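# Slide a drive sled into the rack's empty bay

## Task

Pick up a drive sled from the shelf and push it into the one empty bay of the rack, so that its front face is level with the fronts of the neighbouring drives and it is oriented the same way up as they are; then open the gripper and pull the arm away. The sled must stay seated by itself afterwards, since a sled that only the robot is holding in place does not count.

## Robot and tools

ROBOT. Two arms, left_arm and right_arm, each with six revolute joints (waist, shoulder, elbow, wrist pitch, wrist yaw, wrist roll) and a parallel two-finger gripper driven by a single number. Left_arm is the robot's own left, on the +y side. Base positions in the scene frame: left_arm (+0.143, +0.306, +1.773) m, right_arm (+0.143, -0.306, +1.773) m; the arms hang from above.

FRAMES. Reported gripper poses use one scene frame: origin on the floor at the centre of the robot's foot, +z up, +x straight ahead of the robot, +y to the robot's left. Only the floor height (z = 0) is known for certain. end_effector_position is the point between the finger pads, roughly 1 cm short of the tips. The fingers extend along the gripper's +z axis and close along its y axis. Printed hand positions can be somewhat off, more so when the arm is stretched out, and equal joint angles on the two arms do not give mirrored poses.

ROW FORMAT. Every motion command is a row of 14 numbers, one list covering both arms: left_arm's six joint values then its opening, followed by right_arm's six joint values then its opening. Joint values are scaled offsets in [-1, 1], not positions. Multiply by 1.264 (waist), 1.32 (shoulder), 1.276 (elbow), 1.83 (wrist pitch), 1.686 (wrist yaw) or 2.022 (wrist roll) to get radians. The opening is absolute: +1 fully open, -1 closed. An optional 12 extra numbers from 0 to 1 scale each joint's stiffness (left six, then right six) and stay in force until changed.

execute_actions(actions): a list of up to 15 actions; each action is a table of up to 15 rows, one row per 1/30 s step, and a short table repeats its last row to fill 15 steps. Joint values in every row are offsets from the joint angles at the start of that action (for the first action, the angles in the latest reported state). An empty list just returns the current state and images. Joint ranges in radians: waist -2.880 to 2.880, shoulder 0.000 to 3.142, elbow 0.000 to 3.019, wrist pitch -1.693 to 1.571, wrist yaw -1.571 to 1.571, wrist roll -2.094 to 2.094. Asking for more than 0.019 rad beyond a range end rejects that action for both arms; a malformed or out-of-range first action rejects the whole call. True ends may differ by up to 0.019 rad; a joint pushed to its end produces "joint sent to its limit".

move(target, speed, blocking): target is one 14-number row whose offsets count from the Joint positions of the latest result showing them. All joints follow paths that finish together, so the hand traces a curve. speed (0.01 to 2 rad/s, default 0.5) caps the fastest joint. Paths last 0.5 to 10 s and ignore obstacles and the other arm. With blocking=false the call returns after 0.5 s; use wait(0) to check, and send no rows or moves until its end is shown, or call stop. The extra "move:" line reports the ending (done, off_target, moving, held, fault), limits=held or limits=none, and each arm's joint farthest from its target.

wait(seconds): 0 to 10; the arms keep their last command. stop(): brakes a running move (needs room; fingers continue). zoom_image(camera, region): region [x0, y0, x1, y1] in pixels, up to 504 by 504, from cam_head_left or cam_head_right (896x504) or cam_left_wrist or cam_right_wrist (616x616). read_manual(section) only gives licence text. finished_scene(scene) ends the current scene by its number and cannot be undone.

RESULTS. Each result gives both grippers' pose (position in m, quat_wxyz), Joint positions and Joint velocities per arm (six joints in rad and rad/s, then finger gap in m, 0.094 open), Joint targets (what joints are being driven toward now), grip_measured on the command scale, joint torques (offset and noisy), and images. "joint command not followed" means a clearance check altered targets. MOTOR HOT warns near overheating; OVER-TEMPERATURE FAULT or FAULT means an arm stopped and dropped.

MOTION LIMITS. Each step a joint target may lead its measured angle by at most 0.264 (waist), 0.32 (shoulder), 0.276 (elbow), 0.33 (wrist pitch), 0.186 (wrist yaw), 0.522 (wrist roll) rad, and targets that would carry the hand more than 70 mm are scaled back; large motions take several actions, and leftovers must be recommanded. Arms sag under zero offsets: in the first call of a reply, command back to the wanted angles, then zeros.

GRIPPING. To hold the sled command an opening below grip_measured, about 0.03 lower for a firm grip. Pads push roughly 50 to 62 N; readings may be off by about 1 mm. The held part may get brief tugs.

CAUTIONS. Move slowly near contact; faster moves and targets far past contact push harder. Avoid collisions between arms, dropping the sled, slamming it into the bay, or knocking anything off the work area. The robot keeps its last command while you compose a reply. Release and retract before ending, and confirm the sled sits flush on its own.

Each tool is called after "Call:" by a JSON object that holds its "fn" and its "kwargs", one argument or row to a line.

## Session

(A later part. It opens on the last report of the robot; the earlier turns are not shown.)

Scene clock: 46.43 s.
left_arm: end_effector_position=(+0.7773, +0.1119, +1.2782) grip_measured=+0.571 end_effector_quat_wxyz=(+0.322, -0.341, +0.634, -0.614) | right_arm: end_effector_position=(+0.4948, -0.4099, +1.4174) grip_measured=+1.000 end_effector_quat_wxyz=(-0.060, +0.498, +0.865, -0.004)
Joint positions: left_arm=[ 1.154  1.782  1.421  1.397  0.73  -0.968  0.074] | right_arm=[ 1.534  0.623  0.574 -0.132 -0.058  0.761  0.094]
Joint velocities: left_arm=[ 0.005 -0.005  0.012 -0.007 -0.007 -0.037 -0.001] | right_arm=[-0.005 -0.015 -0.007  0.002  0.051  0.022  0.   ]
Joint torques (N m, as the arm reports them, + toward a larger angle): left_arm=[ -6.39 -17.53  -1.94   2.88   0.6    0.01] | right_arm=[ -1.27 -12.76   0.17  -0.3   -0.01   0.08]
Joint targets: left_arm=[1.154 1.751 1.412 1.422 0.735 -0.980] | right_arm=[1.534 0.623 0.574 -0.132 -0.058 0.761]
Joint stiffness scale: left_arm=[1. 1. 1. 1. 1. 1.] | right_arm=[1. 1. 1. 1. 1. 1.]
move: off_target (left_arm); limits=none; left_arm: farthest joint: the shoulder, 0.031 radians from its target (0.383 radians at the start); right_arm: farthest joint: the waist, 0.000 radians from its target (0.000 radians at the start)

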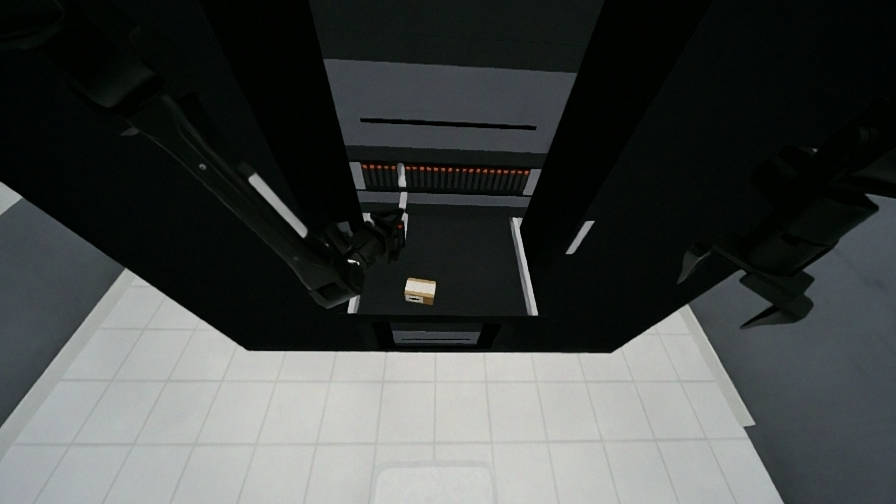

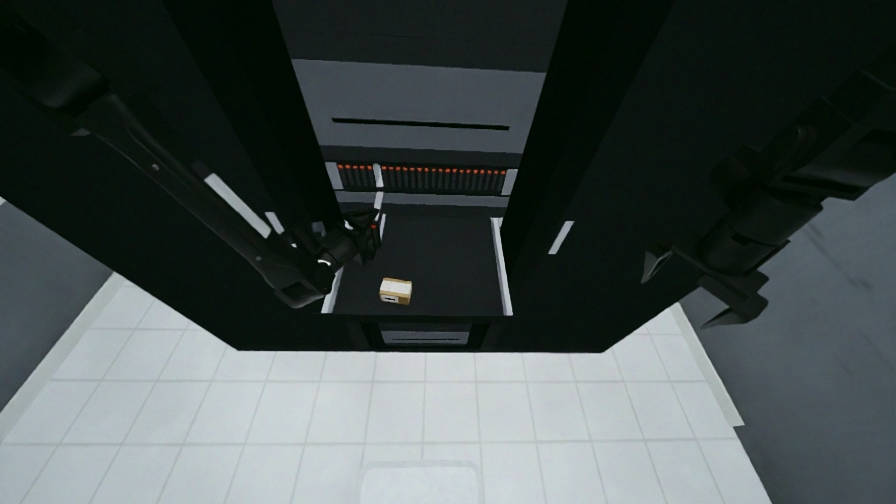

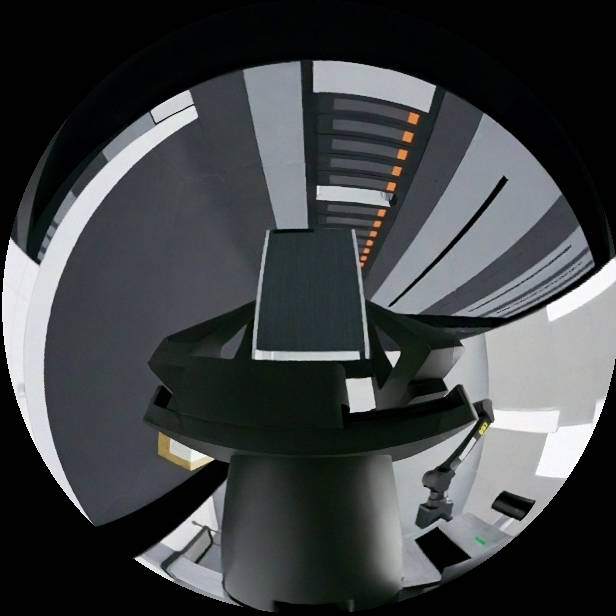

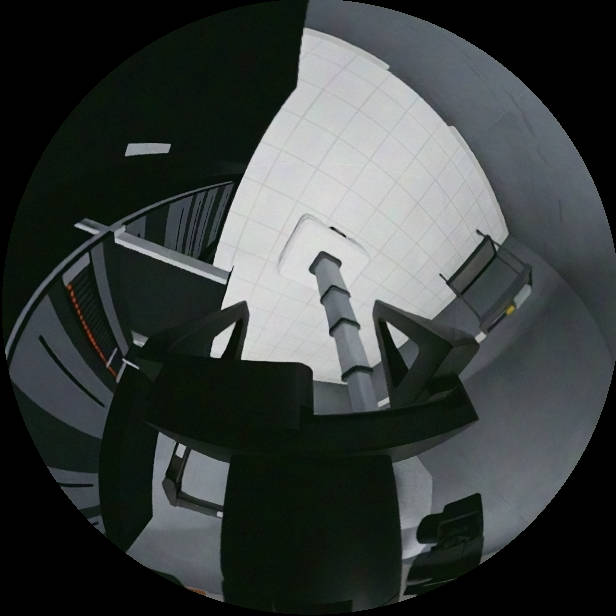

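Call:
{"fn": "move", "kwargs": {
  "target": [-0.03,-0.093,-0.031,-0.017,0.007,0,0.5,0,0,0,0,0,0,1],
  "speed": 0.12
}}

Call:
{"fn": "zoom_image", "kwargs": {
  "camera": "cam_head_left",
  "region": [300,140,460,260]
}}

Scene clock: 52.60 s.
left_arm: end_effector_position=(+0.8080, +0.1236, +1.3153) grip_measured=+0.571 end_effector_quat_wxyz=(+0.333, -0.335, +0.624, -0.623) | right_arm: end_effector_position=(+0.4948, -0.4099, +1.4174) grip_measured=+1.000 end_effector_quat_wxyz=(-0.060, +0.498, +0.865, -0.004)
Joint positions: left_arm=[ 1.137  1.692  1.389  1.37   0.736 -0.968  0.074] | right_arm=[ 1.534  0.623  0.574 -0.132 -0.058  0.761  0.094]
Joint velocities: left_arm=[-0.005 -0.005  0.002  0.002 -0.007  0.022  0.001] | right_arm=[ 0.005  0.005 -0.007  0.007  0.022 -0.007  0.   ]
Joint torques (N m, as the arm reports them, + toward a larger angle): left_arm=[ -7.64 -18.54  -1.37   1.76   0.6    0.14] | right_arm=[ -1.19 -13.2    0.16  -0.25   0.     0.07]
Joint targets: left_arm=[1.117 1.659 1.382 1.366 0.741 -0.968] | right_arm=[1.534 0.623 0.574 -0.132 -0.058 0.761]
Joint stiffness scale: left_arm=[1. 1. 1. 1. 1. 1.] | right_arm=[1. 1. 1. 1. 1. 1.]
move: off_target (left_arm); limits=none; left_arm: farthest joint: the shoulder, 0.033 radians from its target (0.122 radians at the start); right_arm: farthest joint: the waist, 0.000 radians from its target (0.000 radians at the start)

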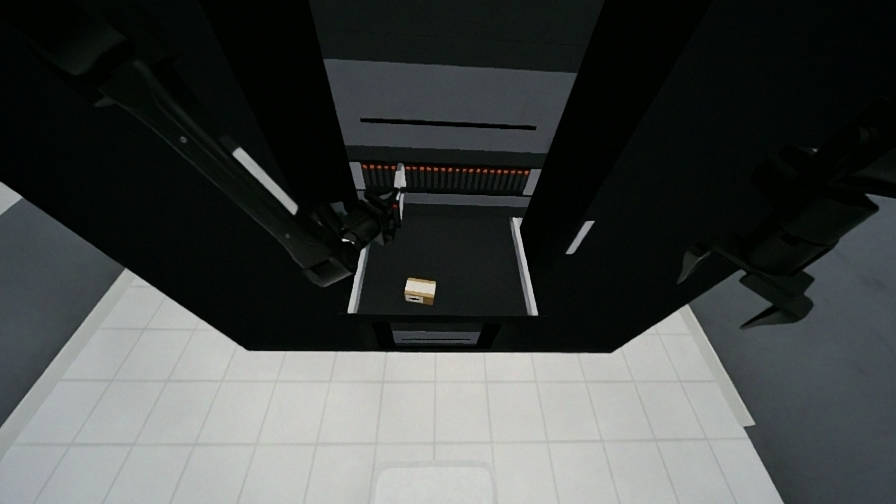

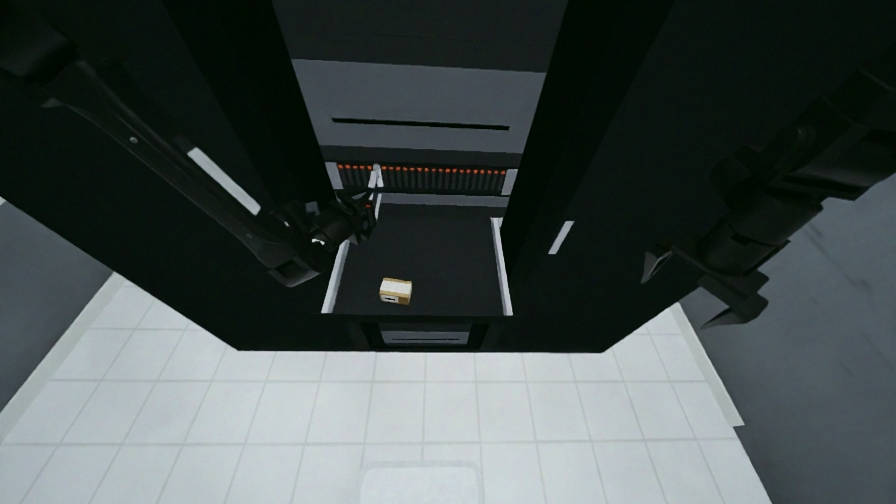

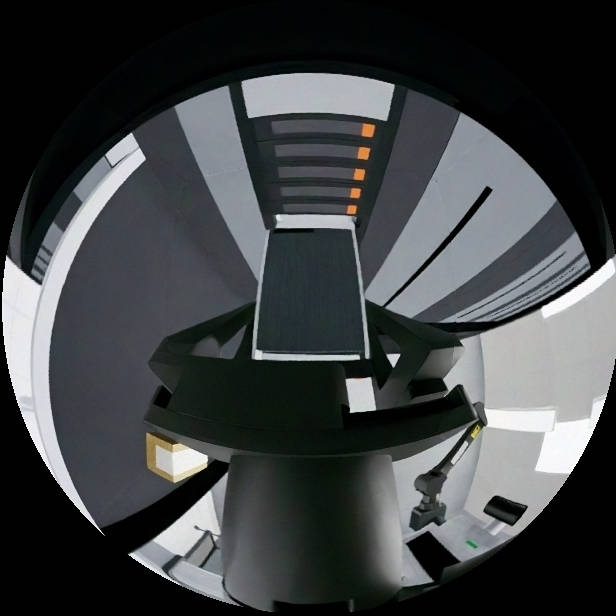

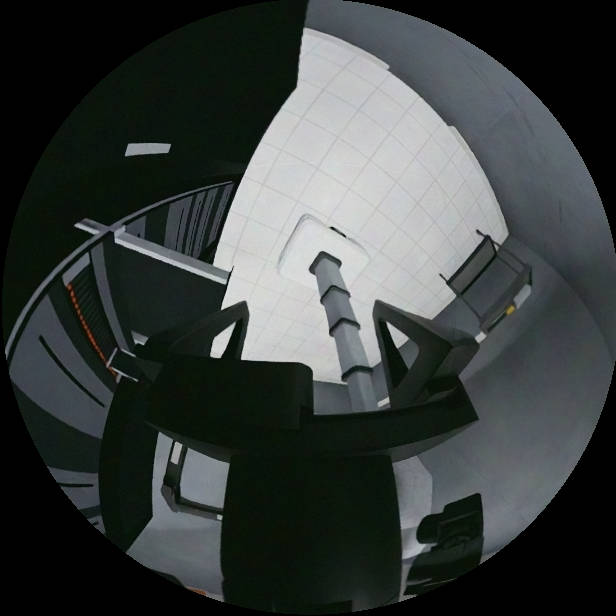

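Region (300, 140, 460, 260) of cam_head_left's 896x504 image, scaled by 3.150, with more detail than that image has; it fills the top 378 rows of this view, and the rest is white.

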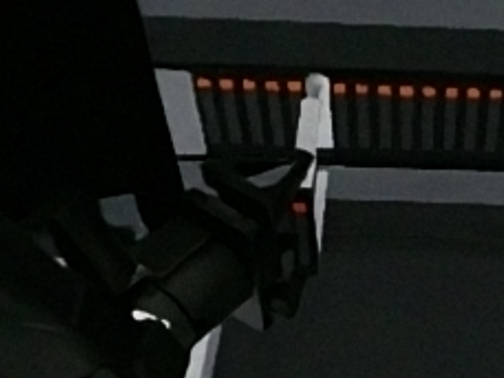

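Call:
{"fn": "move", "kwargs": {
  "target": [-0.028,-0.034,0.019,-0.027,-0.004,0.011,0.5,0,0,0,0,0,0,1],
  "speed": 0.05
}}

Call:
{"fn": "zoom_image", "kwargs": {
  "camera": "cam_head_left",
  "region": [350,140,450,220]
}}

Call:
{"fn": "zoom_image", "kwargs": {
  "camera": "cam_left_wrist",
  "region": [240,170,400,290]
}}

Scene clock: 58.57 s.
left_arm: end_effector_position=(+0.8183, +0.1178, +1.3166) grip_measured=+0.571 end_effector_quat_wxyz=(+0.326, -0.340, +0.623, -0.624) | right_arm: end_effector_position=(+0.4948, -0.4099, +1.4174) grip_measured=+1.000 end_effector_quat_wxyz=(-0.060, +0.498, +0.865, -0.004)
Joint positions: left_arm=[ 1.122  1.686  1.408  1.325  0.728 -0.96   0.074] | right_arm=[ 1.534  0.623  0.574 -0.132 -0.058  0.761  0.094]
Joint velocities: left_arm=[-0.005 -0.005  0.002  0.002  0.037  0.022 -0.001] | right_arm=[ 0.005 -0.005  0.012 -0.032 -0.037 -0.007  0.   ]
Joint torques (N m, as the arm reports them, + toward a larger angle): left_arm=[ -7.32 -19.18   0.12   1.7    0.43   0.32] | right_arm=[ -1.09 -13.04   0.14  -0.24   0.     0.07]
Joint targets: left_arm=[1.101 1.647 1.413 1.321 0.729 -0.946] | right_arm=[1.534 0.623 0.574 -0.132 -0.058 0.761]
Joint stiffness scale: left_arm=[1. 1. 1. 1. 1. 1.] | right_arm=[1. 1. 1. 1. 1. 1.]
move: off_target (left_arm); limits=none; left_arm: farthest joint: the shoulder, 0.039 radians from its target (0.045 radians at the start); right_arm: farthest joint: the waist, 0.000 radians from its target (0.000 radians at the start)

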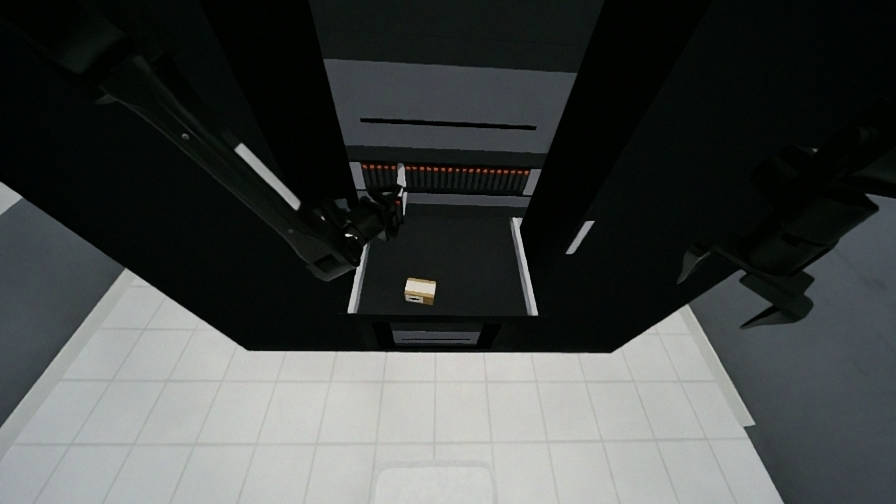

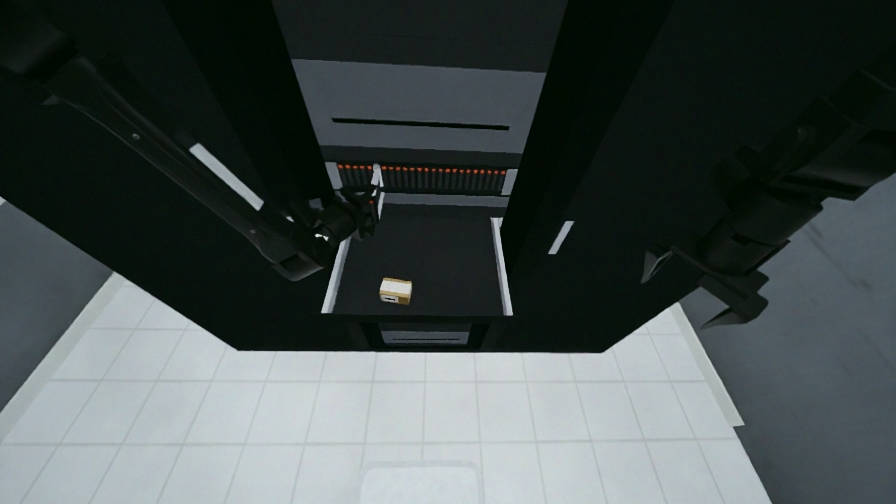

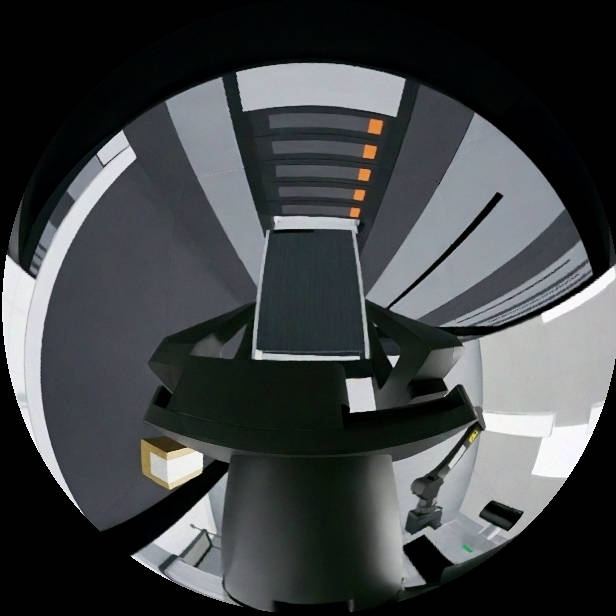

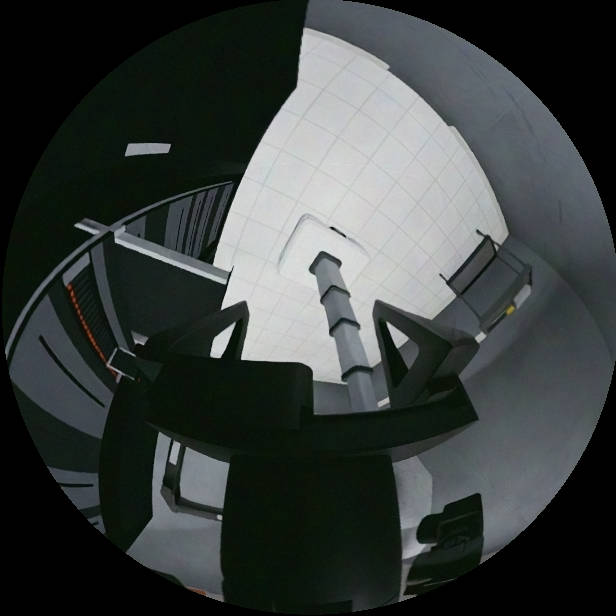

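Region (350, 140, 450, 220) of cam_head_left's 896x504 image, scaled by 5.040, with more detail than that image has; it fills the top 403 rows of this view, and the rest is white.

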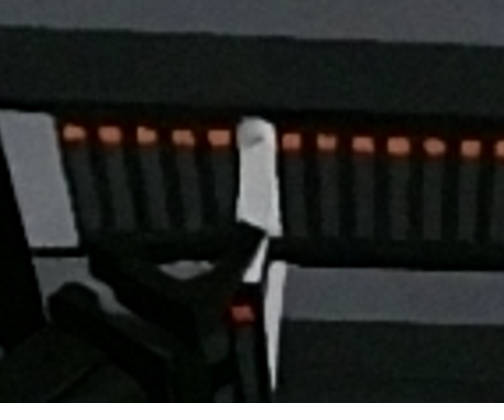

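Region (240, 170, 400, 290) of cam_left_wrist's 616x616 image, scaled by 3.150, with more detail than that image has; it fills the top 378 rows of this view, and the rest is white.

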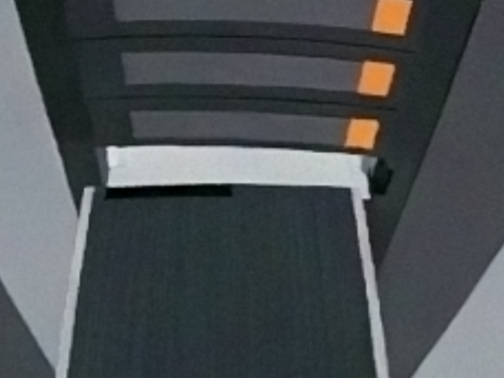

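Call:
{"fn": "move", "kwargs": {
  "target": [-0.019,-0.038,0.004,0.005,0,-0.01,0.5,0,0,0,0,0,0,1],
  "speed": 0.05
}}

Call:
{"fn": "zoom_image", "kwargs": {
  "camera": "cam_head_right",
  "region": [330,140,430,220]
}}

Call:
{"fn": "zoom_image", "kwargs": {
  "camera": "cam_left_wrist",
  "region": [240,170,400,290]
}}

Scene clock: 62.60 s.
left_arm: end_effector_position=(+0.8246, +0.1216, +1.3223) grip_measured=+0.571 end_effector_quat_wxyz=(+0.329, -0.340, +0.620, -0.626) | right_arm: end_effector_position=(+0.4948, -0.4099, +1.4174) grip_measured=+1.000 end_effector_quat_wxyz=(-0.060, +0.498, +0.865, -0.004)
Joint positions: left_arm=[ 1.121  1.674  1.408  1.325  0.727 -0.969  0.074] | right_arm=[ 1.534  0.623  0.574 -0.132 -0.058  0.761  0.094]
Joint velocities: left_arm=[-0.015 -0.024  0.002  0.017 -0.022  0.007 -0.001] | right_arm=[ 0.005 -0.005  0.007 -0.002 -0.007 -0.022  0.   ]
Joint torques (N m, as the arm reports them, + toward a larger angle): left_arm=[ -7.84 -19.23   0.28   2.23   0.44   0.01] | right_arm=[ -1.29 -13.11   0.13  -0.3    0.     0.07]
Joint targets: left_arm=[1.098 1.636 1.413 1.334 0.728 -0.980] | right_arm=[1.534 0.623 0.574 -0.132 -0.058 0.761]
Joint stiffness scale: left_arm=[1. 1. 1. 1. 1. 1.] | right_arm=[1. 1. 1. 1. 1. 1.]
move: off_target (left_arm); limits=none; left_arm: farthest joint: the shoulder, 0.038 radians from its target (0.050 radians at the start); right_arm: farthest joint: the waist, 0.000 radians from its target (0.000 radians at the start)

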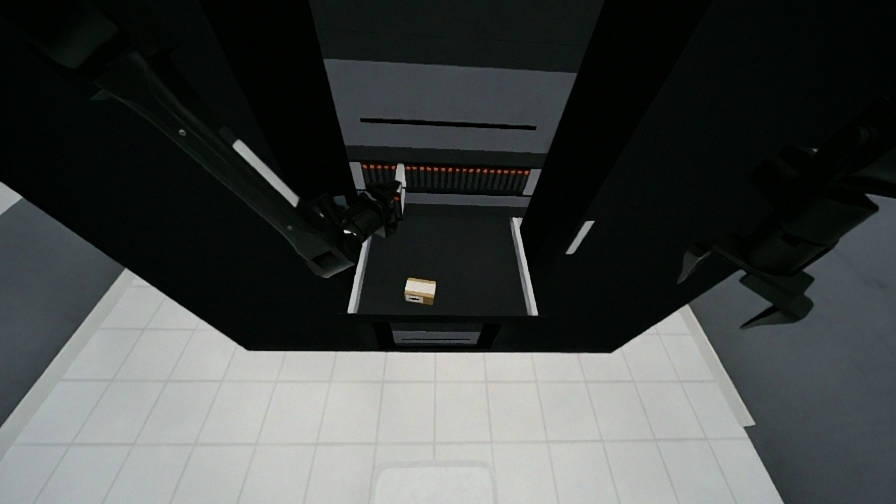

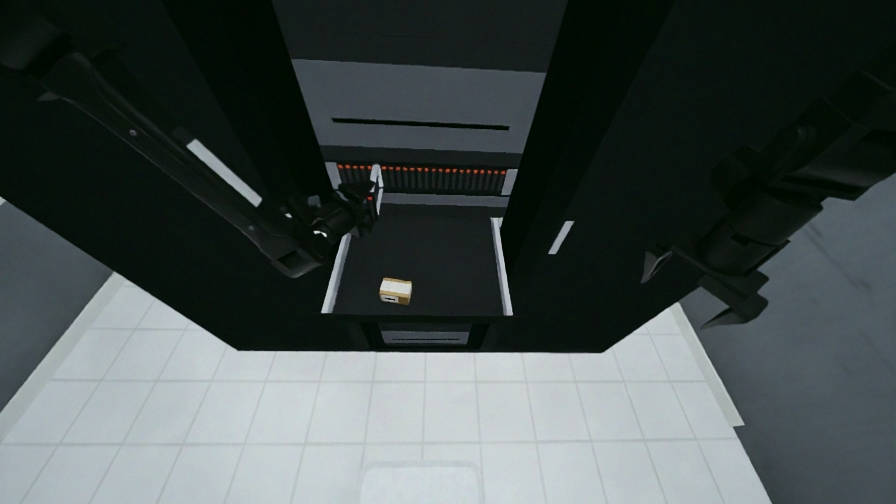

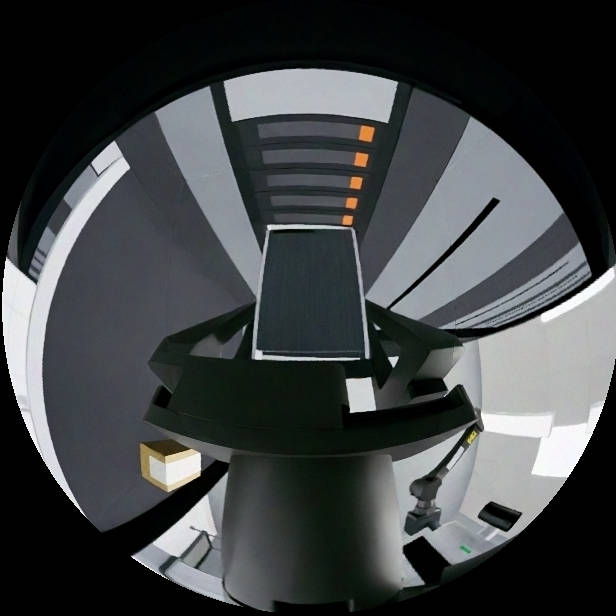

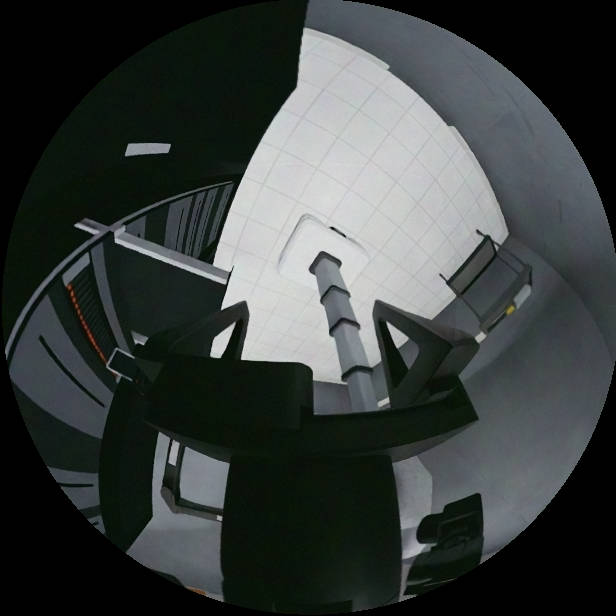

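Region (330, 140, 430, 220) of cam_head_right's 896x504 image, scaled by 5.040, with more detail than that image has; it fills the top 403 rows of this view, and the rest is white.

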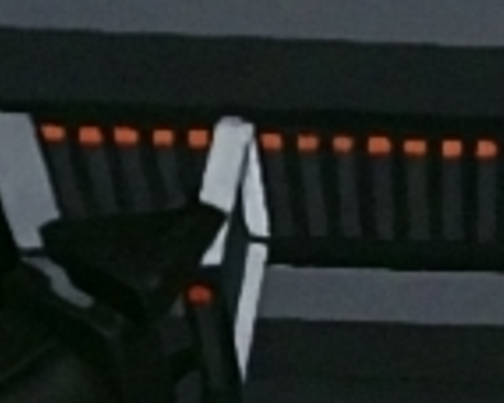

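Region (240, 170, 400, 290) of cam_left_wrist's 616x616 image, scaled by 3.150, with more detail than that image has; it fills the top 378 rows of this view, and the rest is white.

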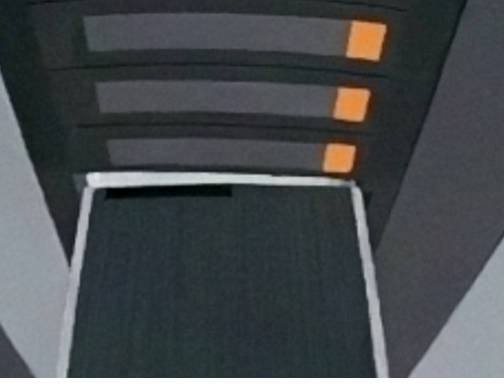

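Call:
{"fn": "execute_actions", "kwargs": {
  "actions": [
    [[-0.022,-0.028,0.004,0,0,0.012,0.5,0,0,0,0,0,0,1]],
    [[-0.021,-0.029,0.008,-0.006,0,0.008,0.5,0,0,0,0,0,0,1],[-0.021,-0.029,0.012,-0.01,0,0.008,0.5,0,0,0,0,0,0,1],[-0.021,-0.029,0.017,-0.014,0,0.008,0.5,0,0,0,0,0,0,1],[-0.021,-0.029,0.022,-0.018,0,0.008,0.5,0,0,0,0,0,0,1]],
    [[-0.021,-0.029,0.008,-0.006,0,0.008,0.5,0,0,0,0,0,0,1],[-0.021,-0.029,0.012,-0.01,0,0.008,0.5,0,0,0,0,0,0,1],[-0.021,-0.029,0.017,-0.014,0,0.008,0.5,0,0,0,0,0,0,1],[-0.021,-0.029,0.022,-0.018,0,0.008,0.5,0,0,0,0,0,0,1]]
  ]
}}

Call:
{"fn": "zoom_image", "kwargs": {
  "camera": "cam_head_right",
  "region": [330,140,430,220]
}}

Scene clock: 68.90 s.
left_arm: end_effector_position=(+0.8264, +0.1147, +1.3196) grip_measured=+0.571 end_effector_quat_wxyz=(+0.321, -0.336, +0.626, -0.626) | right_arm: end_effector_position=(+0.4948, -0.4099, +1.4174) grip_measured=+1.000 end_effector_quat_wxyz=(-0.060, +0.498, +0.865, -0.004)
Joint positions: left_arm=[ 1.113  1.674  1.419  1.281  0.734 -0.941  0.074] | right_arm=[ 1.534  0.623  0.574 -0.132 -0.058  0.761  0.094]
Joint velocities: left_arm=[ 0.005  0.015  0.012 -0.017 -0.037 -0.022 -0.001] | right_arm=[-0.015 -0.005 -0.002 -0.017 -0.125 -0.022  0.   ]
Joint torques (N m, as the arm reports them, + toward a larger angle): left_arm=[ -8.27 -19.33   2.38   1.47   0.22   0.2 ] | right_arm=[ -1.19 -13.02   0.14  -0.26   0.     0.07]
Joint targets: left_arm=[1.087 1.635 1.443 1.272 0.729 -0.935] | right_arm=[1.534 0.623 0.574 -0.132 -0.058 0.761]
Joint stiffness scale: left_arm=[1. 1. 1. 1. 1. 1.] | right_arm=[1. 1. 1. 1. 1. 1.]

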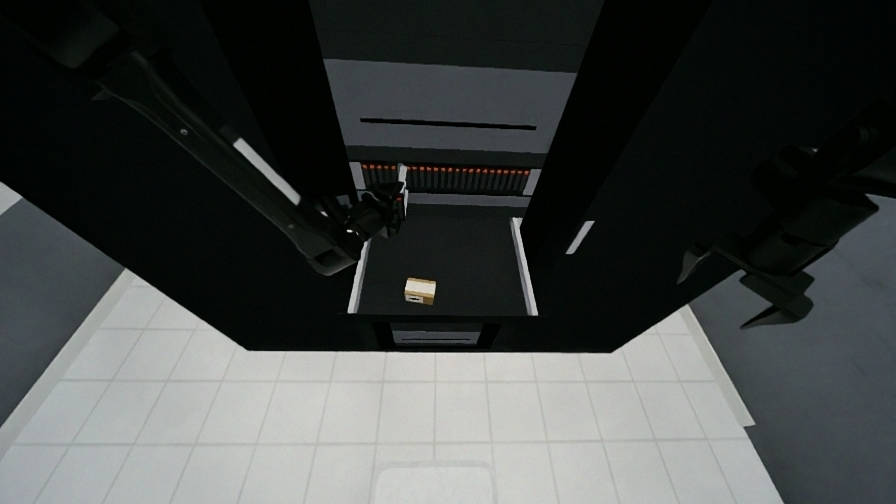

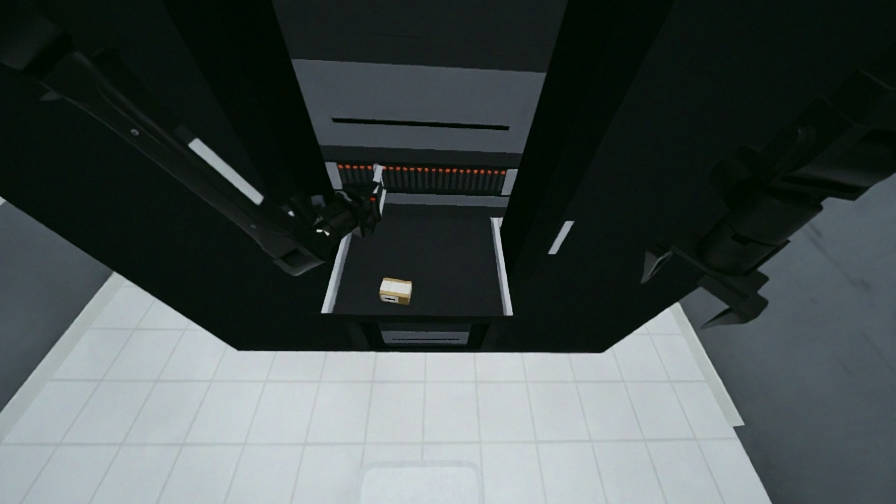

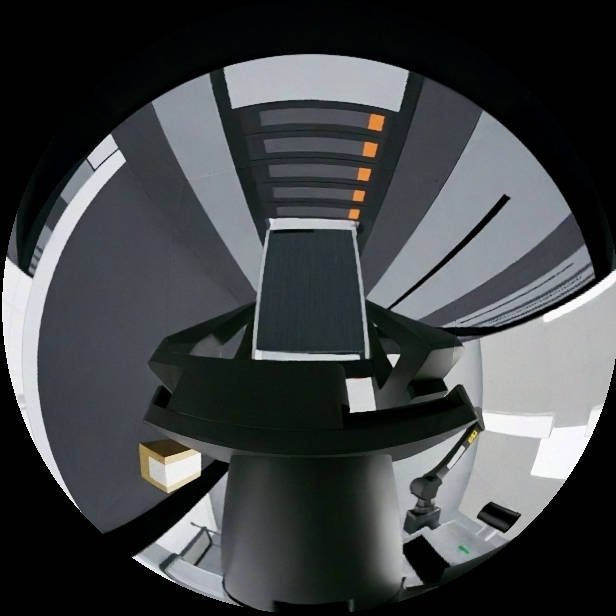

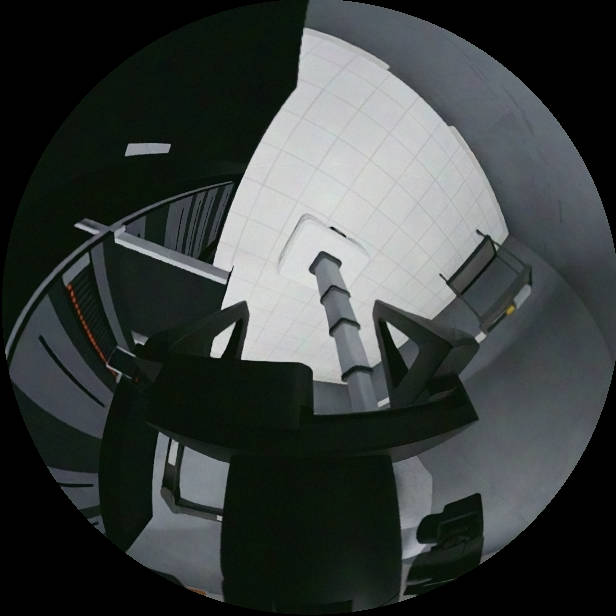

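Region (330, 140, 430, 220) of cam_head_right's 896x504 image, scaled by 5.040, with more detail than that image has; it fills the top 403 rows of this view, and the rest is white.

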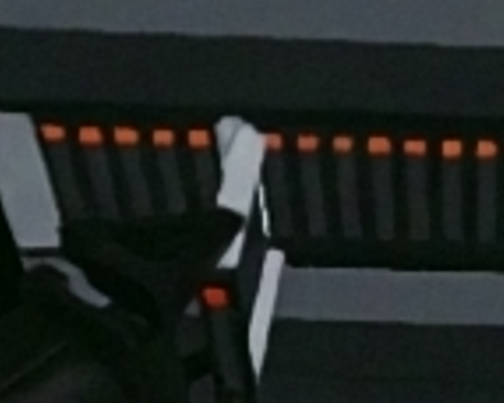

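Call:
{"fn": "move", "kwargs": {
  "target": [0.006,-0.025,-0.014,0.037,-0.005,-0.016,0.5,0,0,0,0,0,0,1],
  "speed": 0.06
}}

Call:
{"fn": "move", "kwargs": {
  "target": [-0.01,-0.025,0.03,-0.012,0,0,0.5,0,0,0,0,0,0,1],
  "speed": 0.03
}}

Call:
{"fn": "zoom_image", "kwargs": {
  "camera": "cam_head_right",
  "region": [260,140,420,260]
}}

Call:
{"fn": "zoom_image", "kwargs": {
  "camera": "cam_left_wrist",
  "region": [240,170,400,290]
}}

Scene clock: 74.37 s.
left_arm: end_effector_position=(+0.8242, +0.1184, +1.3237) grip_measured=+0.571 end_effector_quat_wxyz=(+0.329, -0.340, +0.620, -0.626) | right_arm: end_effector_position=(+0.4948, -0.4099, +1.4174) grip_measured=+1.000 end_effector_quat_wxyz=(-0.060, +0.498, +0.865, -0.004)
Joint positions: left_arm=[ 1.114  1.674  1.406  1.323  0.724 -0.961  0.074] | right_arm=[ 1.534  0.623  0.574 -0.132 -0.058  0.761  0.094]
Joint velocities: left_arm=[-0.005 -0.005  0.022  0.007 -0.095  0.007 -0.   ] | right_arm=[-0.024 -0.015 -0.012  0.002  0.022 -0.022  0.   ]
Joint torques (N m, as the arm reports them, + toward a larger angle): left_arm=[ -5.84 -18.82  -0.69   2.91   0.44   0.04] | right_arm=[ -1.52 -12.94   0.17  -0.25  -0.01   0.07]
Joint targets: left_arm=[1.121 1.641 1.401 1.349 0.725 -0.974] | right_arm=[1.534 0.623 0.574 -0.132 -0.058 0.761]
Joint stiffness scale: left_arm=[1. 1. 1. 1. 1. 1.] | right_arm=[1. 1. 1. 1. 1. 1.]
move: off_target (left_arm); limits=none; left_arm: farthest joint: the shoulder, 0.033 radians from its target (0.033 radians at the start); right_arm: farthest joint: the waist, 0.000 radians from its target (0.000 radians at the start)

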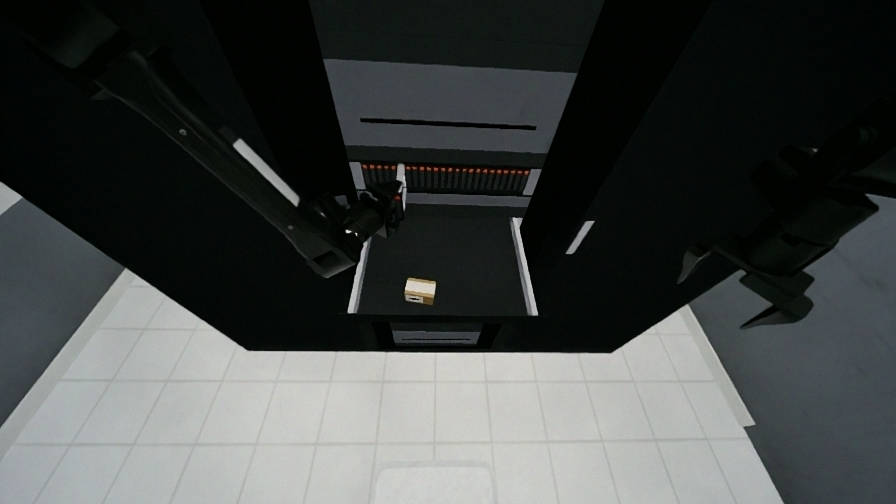

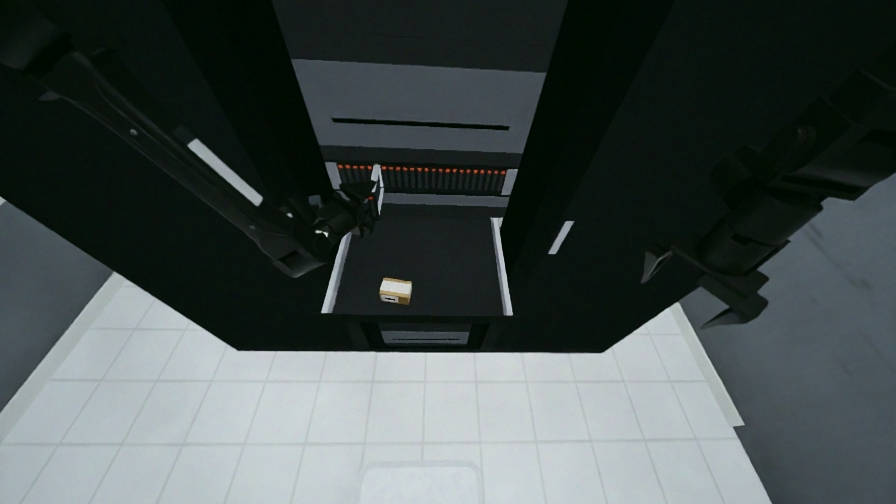

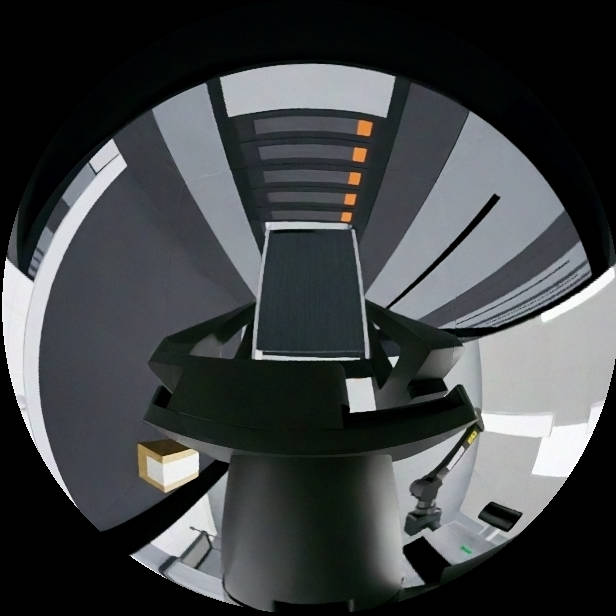

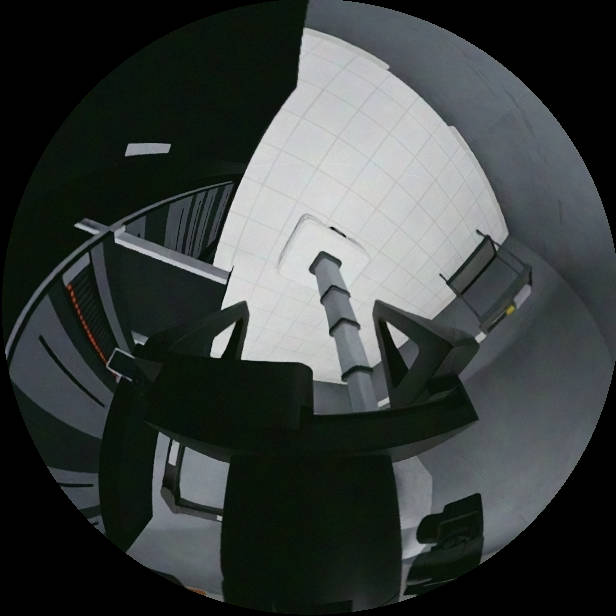

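Scene clock: 75.90 s.
left_arm: end_effector_position=(+0.8361, +0.1215, +1.3230) grip_measured=+0.571 end_effector_quat_wxyz=(+0.334, -0.340, +0.618, -0.625) | right_arm: end_effector_position=(+0.4948, -0.4099, +1.4174) grip_measured=+1.000 end_effector_quat_wxyz=(-0.060, +0.498, +0.865, -0.004)
Joint positions: left_arm=[ 1.114  1.674  1.436  1.302  0.721 -0.961  0.074] | right_arm=[ 1.534  0.623  0.574 -0.132 -0.058  0.761  0.094]
Joint velocities: left_arm=[-0.015 -0.015  0.012 -0.012 -0.037 -0.022  0.001] | right_arm=[-0.005 -0.015 -0.007  0.007  0.051 -0.007  0.   ]
Joint torques (N m, as the arm reports them, + toward a larger angle): left_arm=[ -7.24 -19.03   0.91   1.84   0.5    0.14] | right_arm=[ -1.4  -13.08   0.13  -0.2    0.     0.08]
Joint targets: left_arm=[1.102 1.641 1.444 1.301 0.724 -0.961] | right_arm=[1.534 0.623 0.574 -0.132 -0.058 0.761]
Joint stiffness scale: left_arm=[1. 1. 1. 1. 1. 1.] | right_arm=[1. 1. 1. 1. 1. 1.]
move: off_target (left_arm); limits=none; left_arm: farthest joint: the shoulder, 0.033 radians from its target (0.033 radians at the start); right_arm: farthest joint: the waist, 0.000 radians from its target (0.000 radians at the start)

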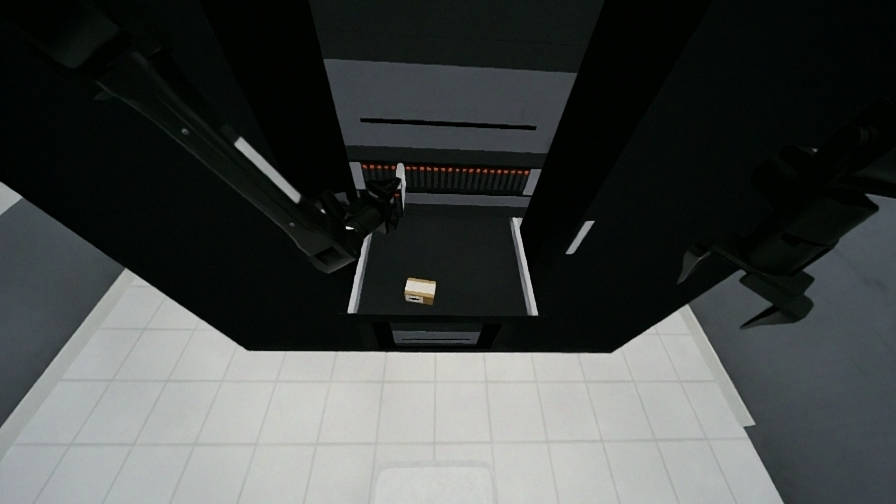

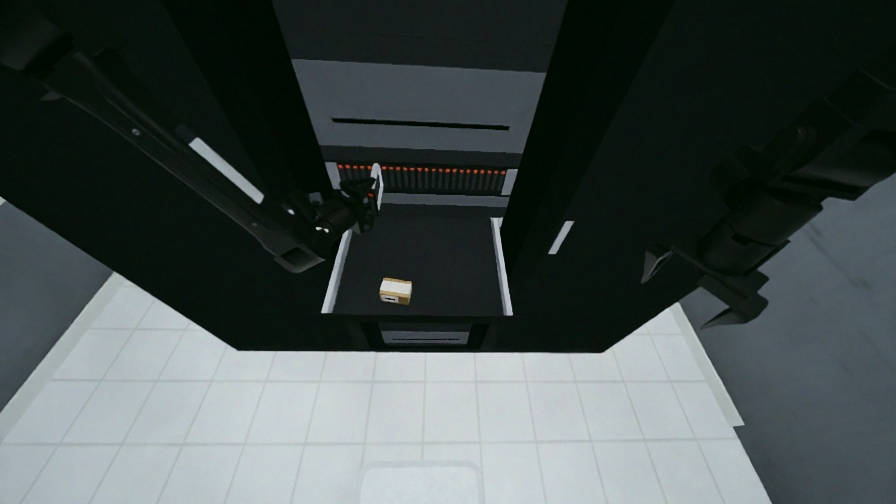

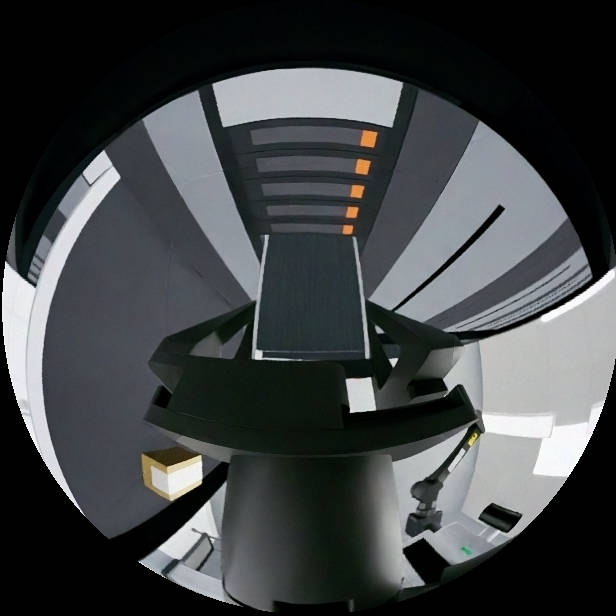

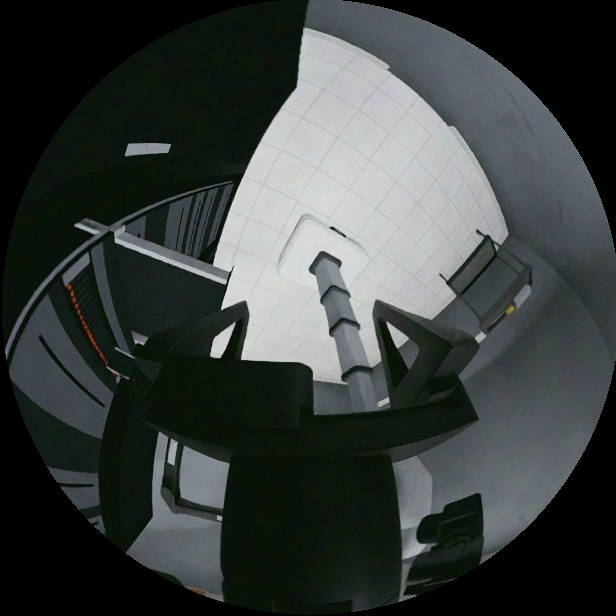

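Region (260, 140, 420, 260) of cam_head_right's 896x504 image, scaled by 3.150, with more detail than that image has; it fills the top 378 rows of this view, and the rest is white.

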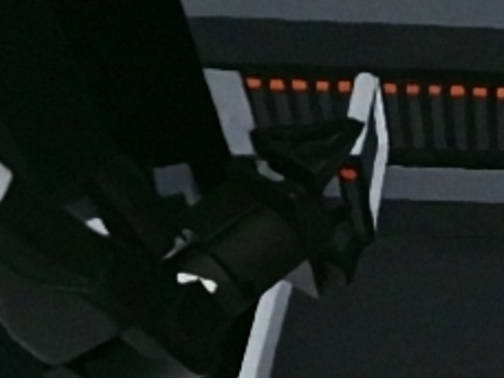

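Region (240, 170, 400, 290) of cam_left_wrist's 616x616 image, scaled by 3.150, with more detail than that image has; it fills the top 378 rows of this view, and the rest is white.

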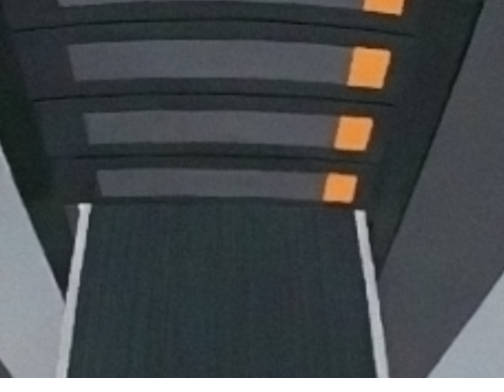

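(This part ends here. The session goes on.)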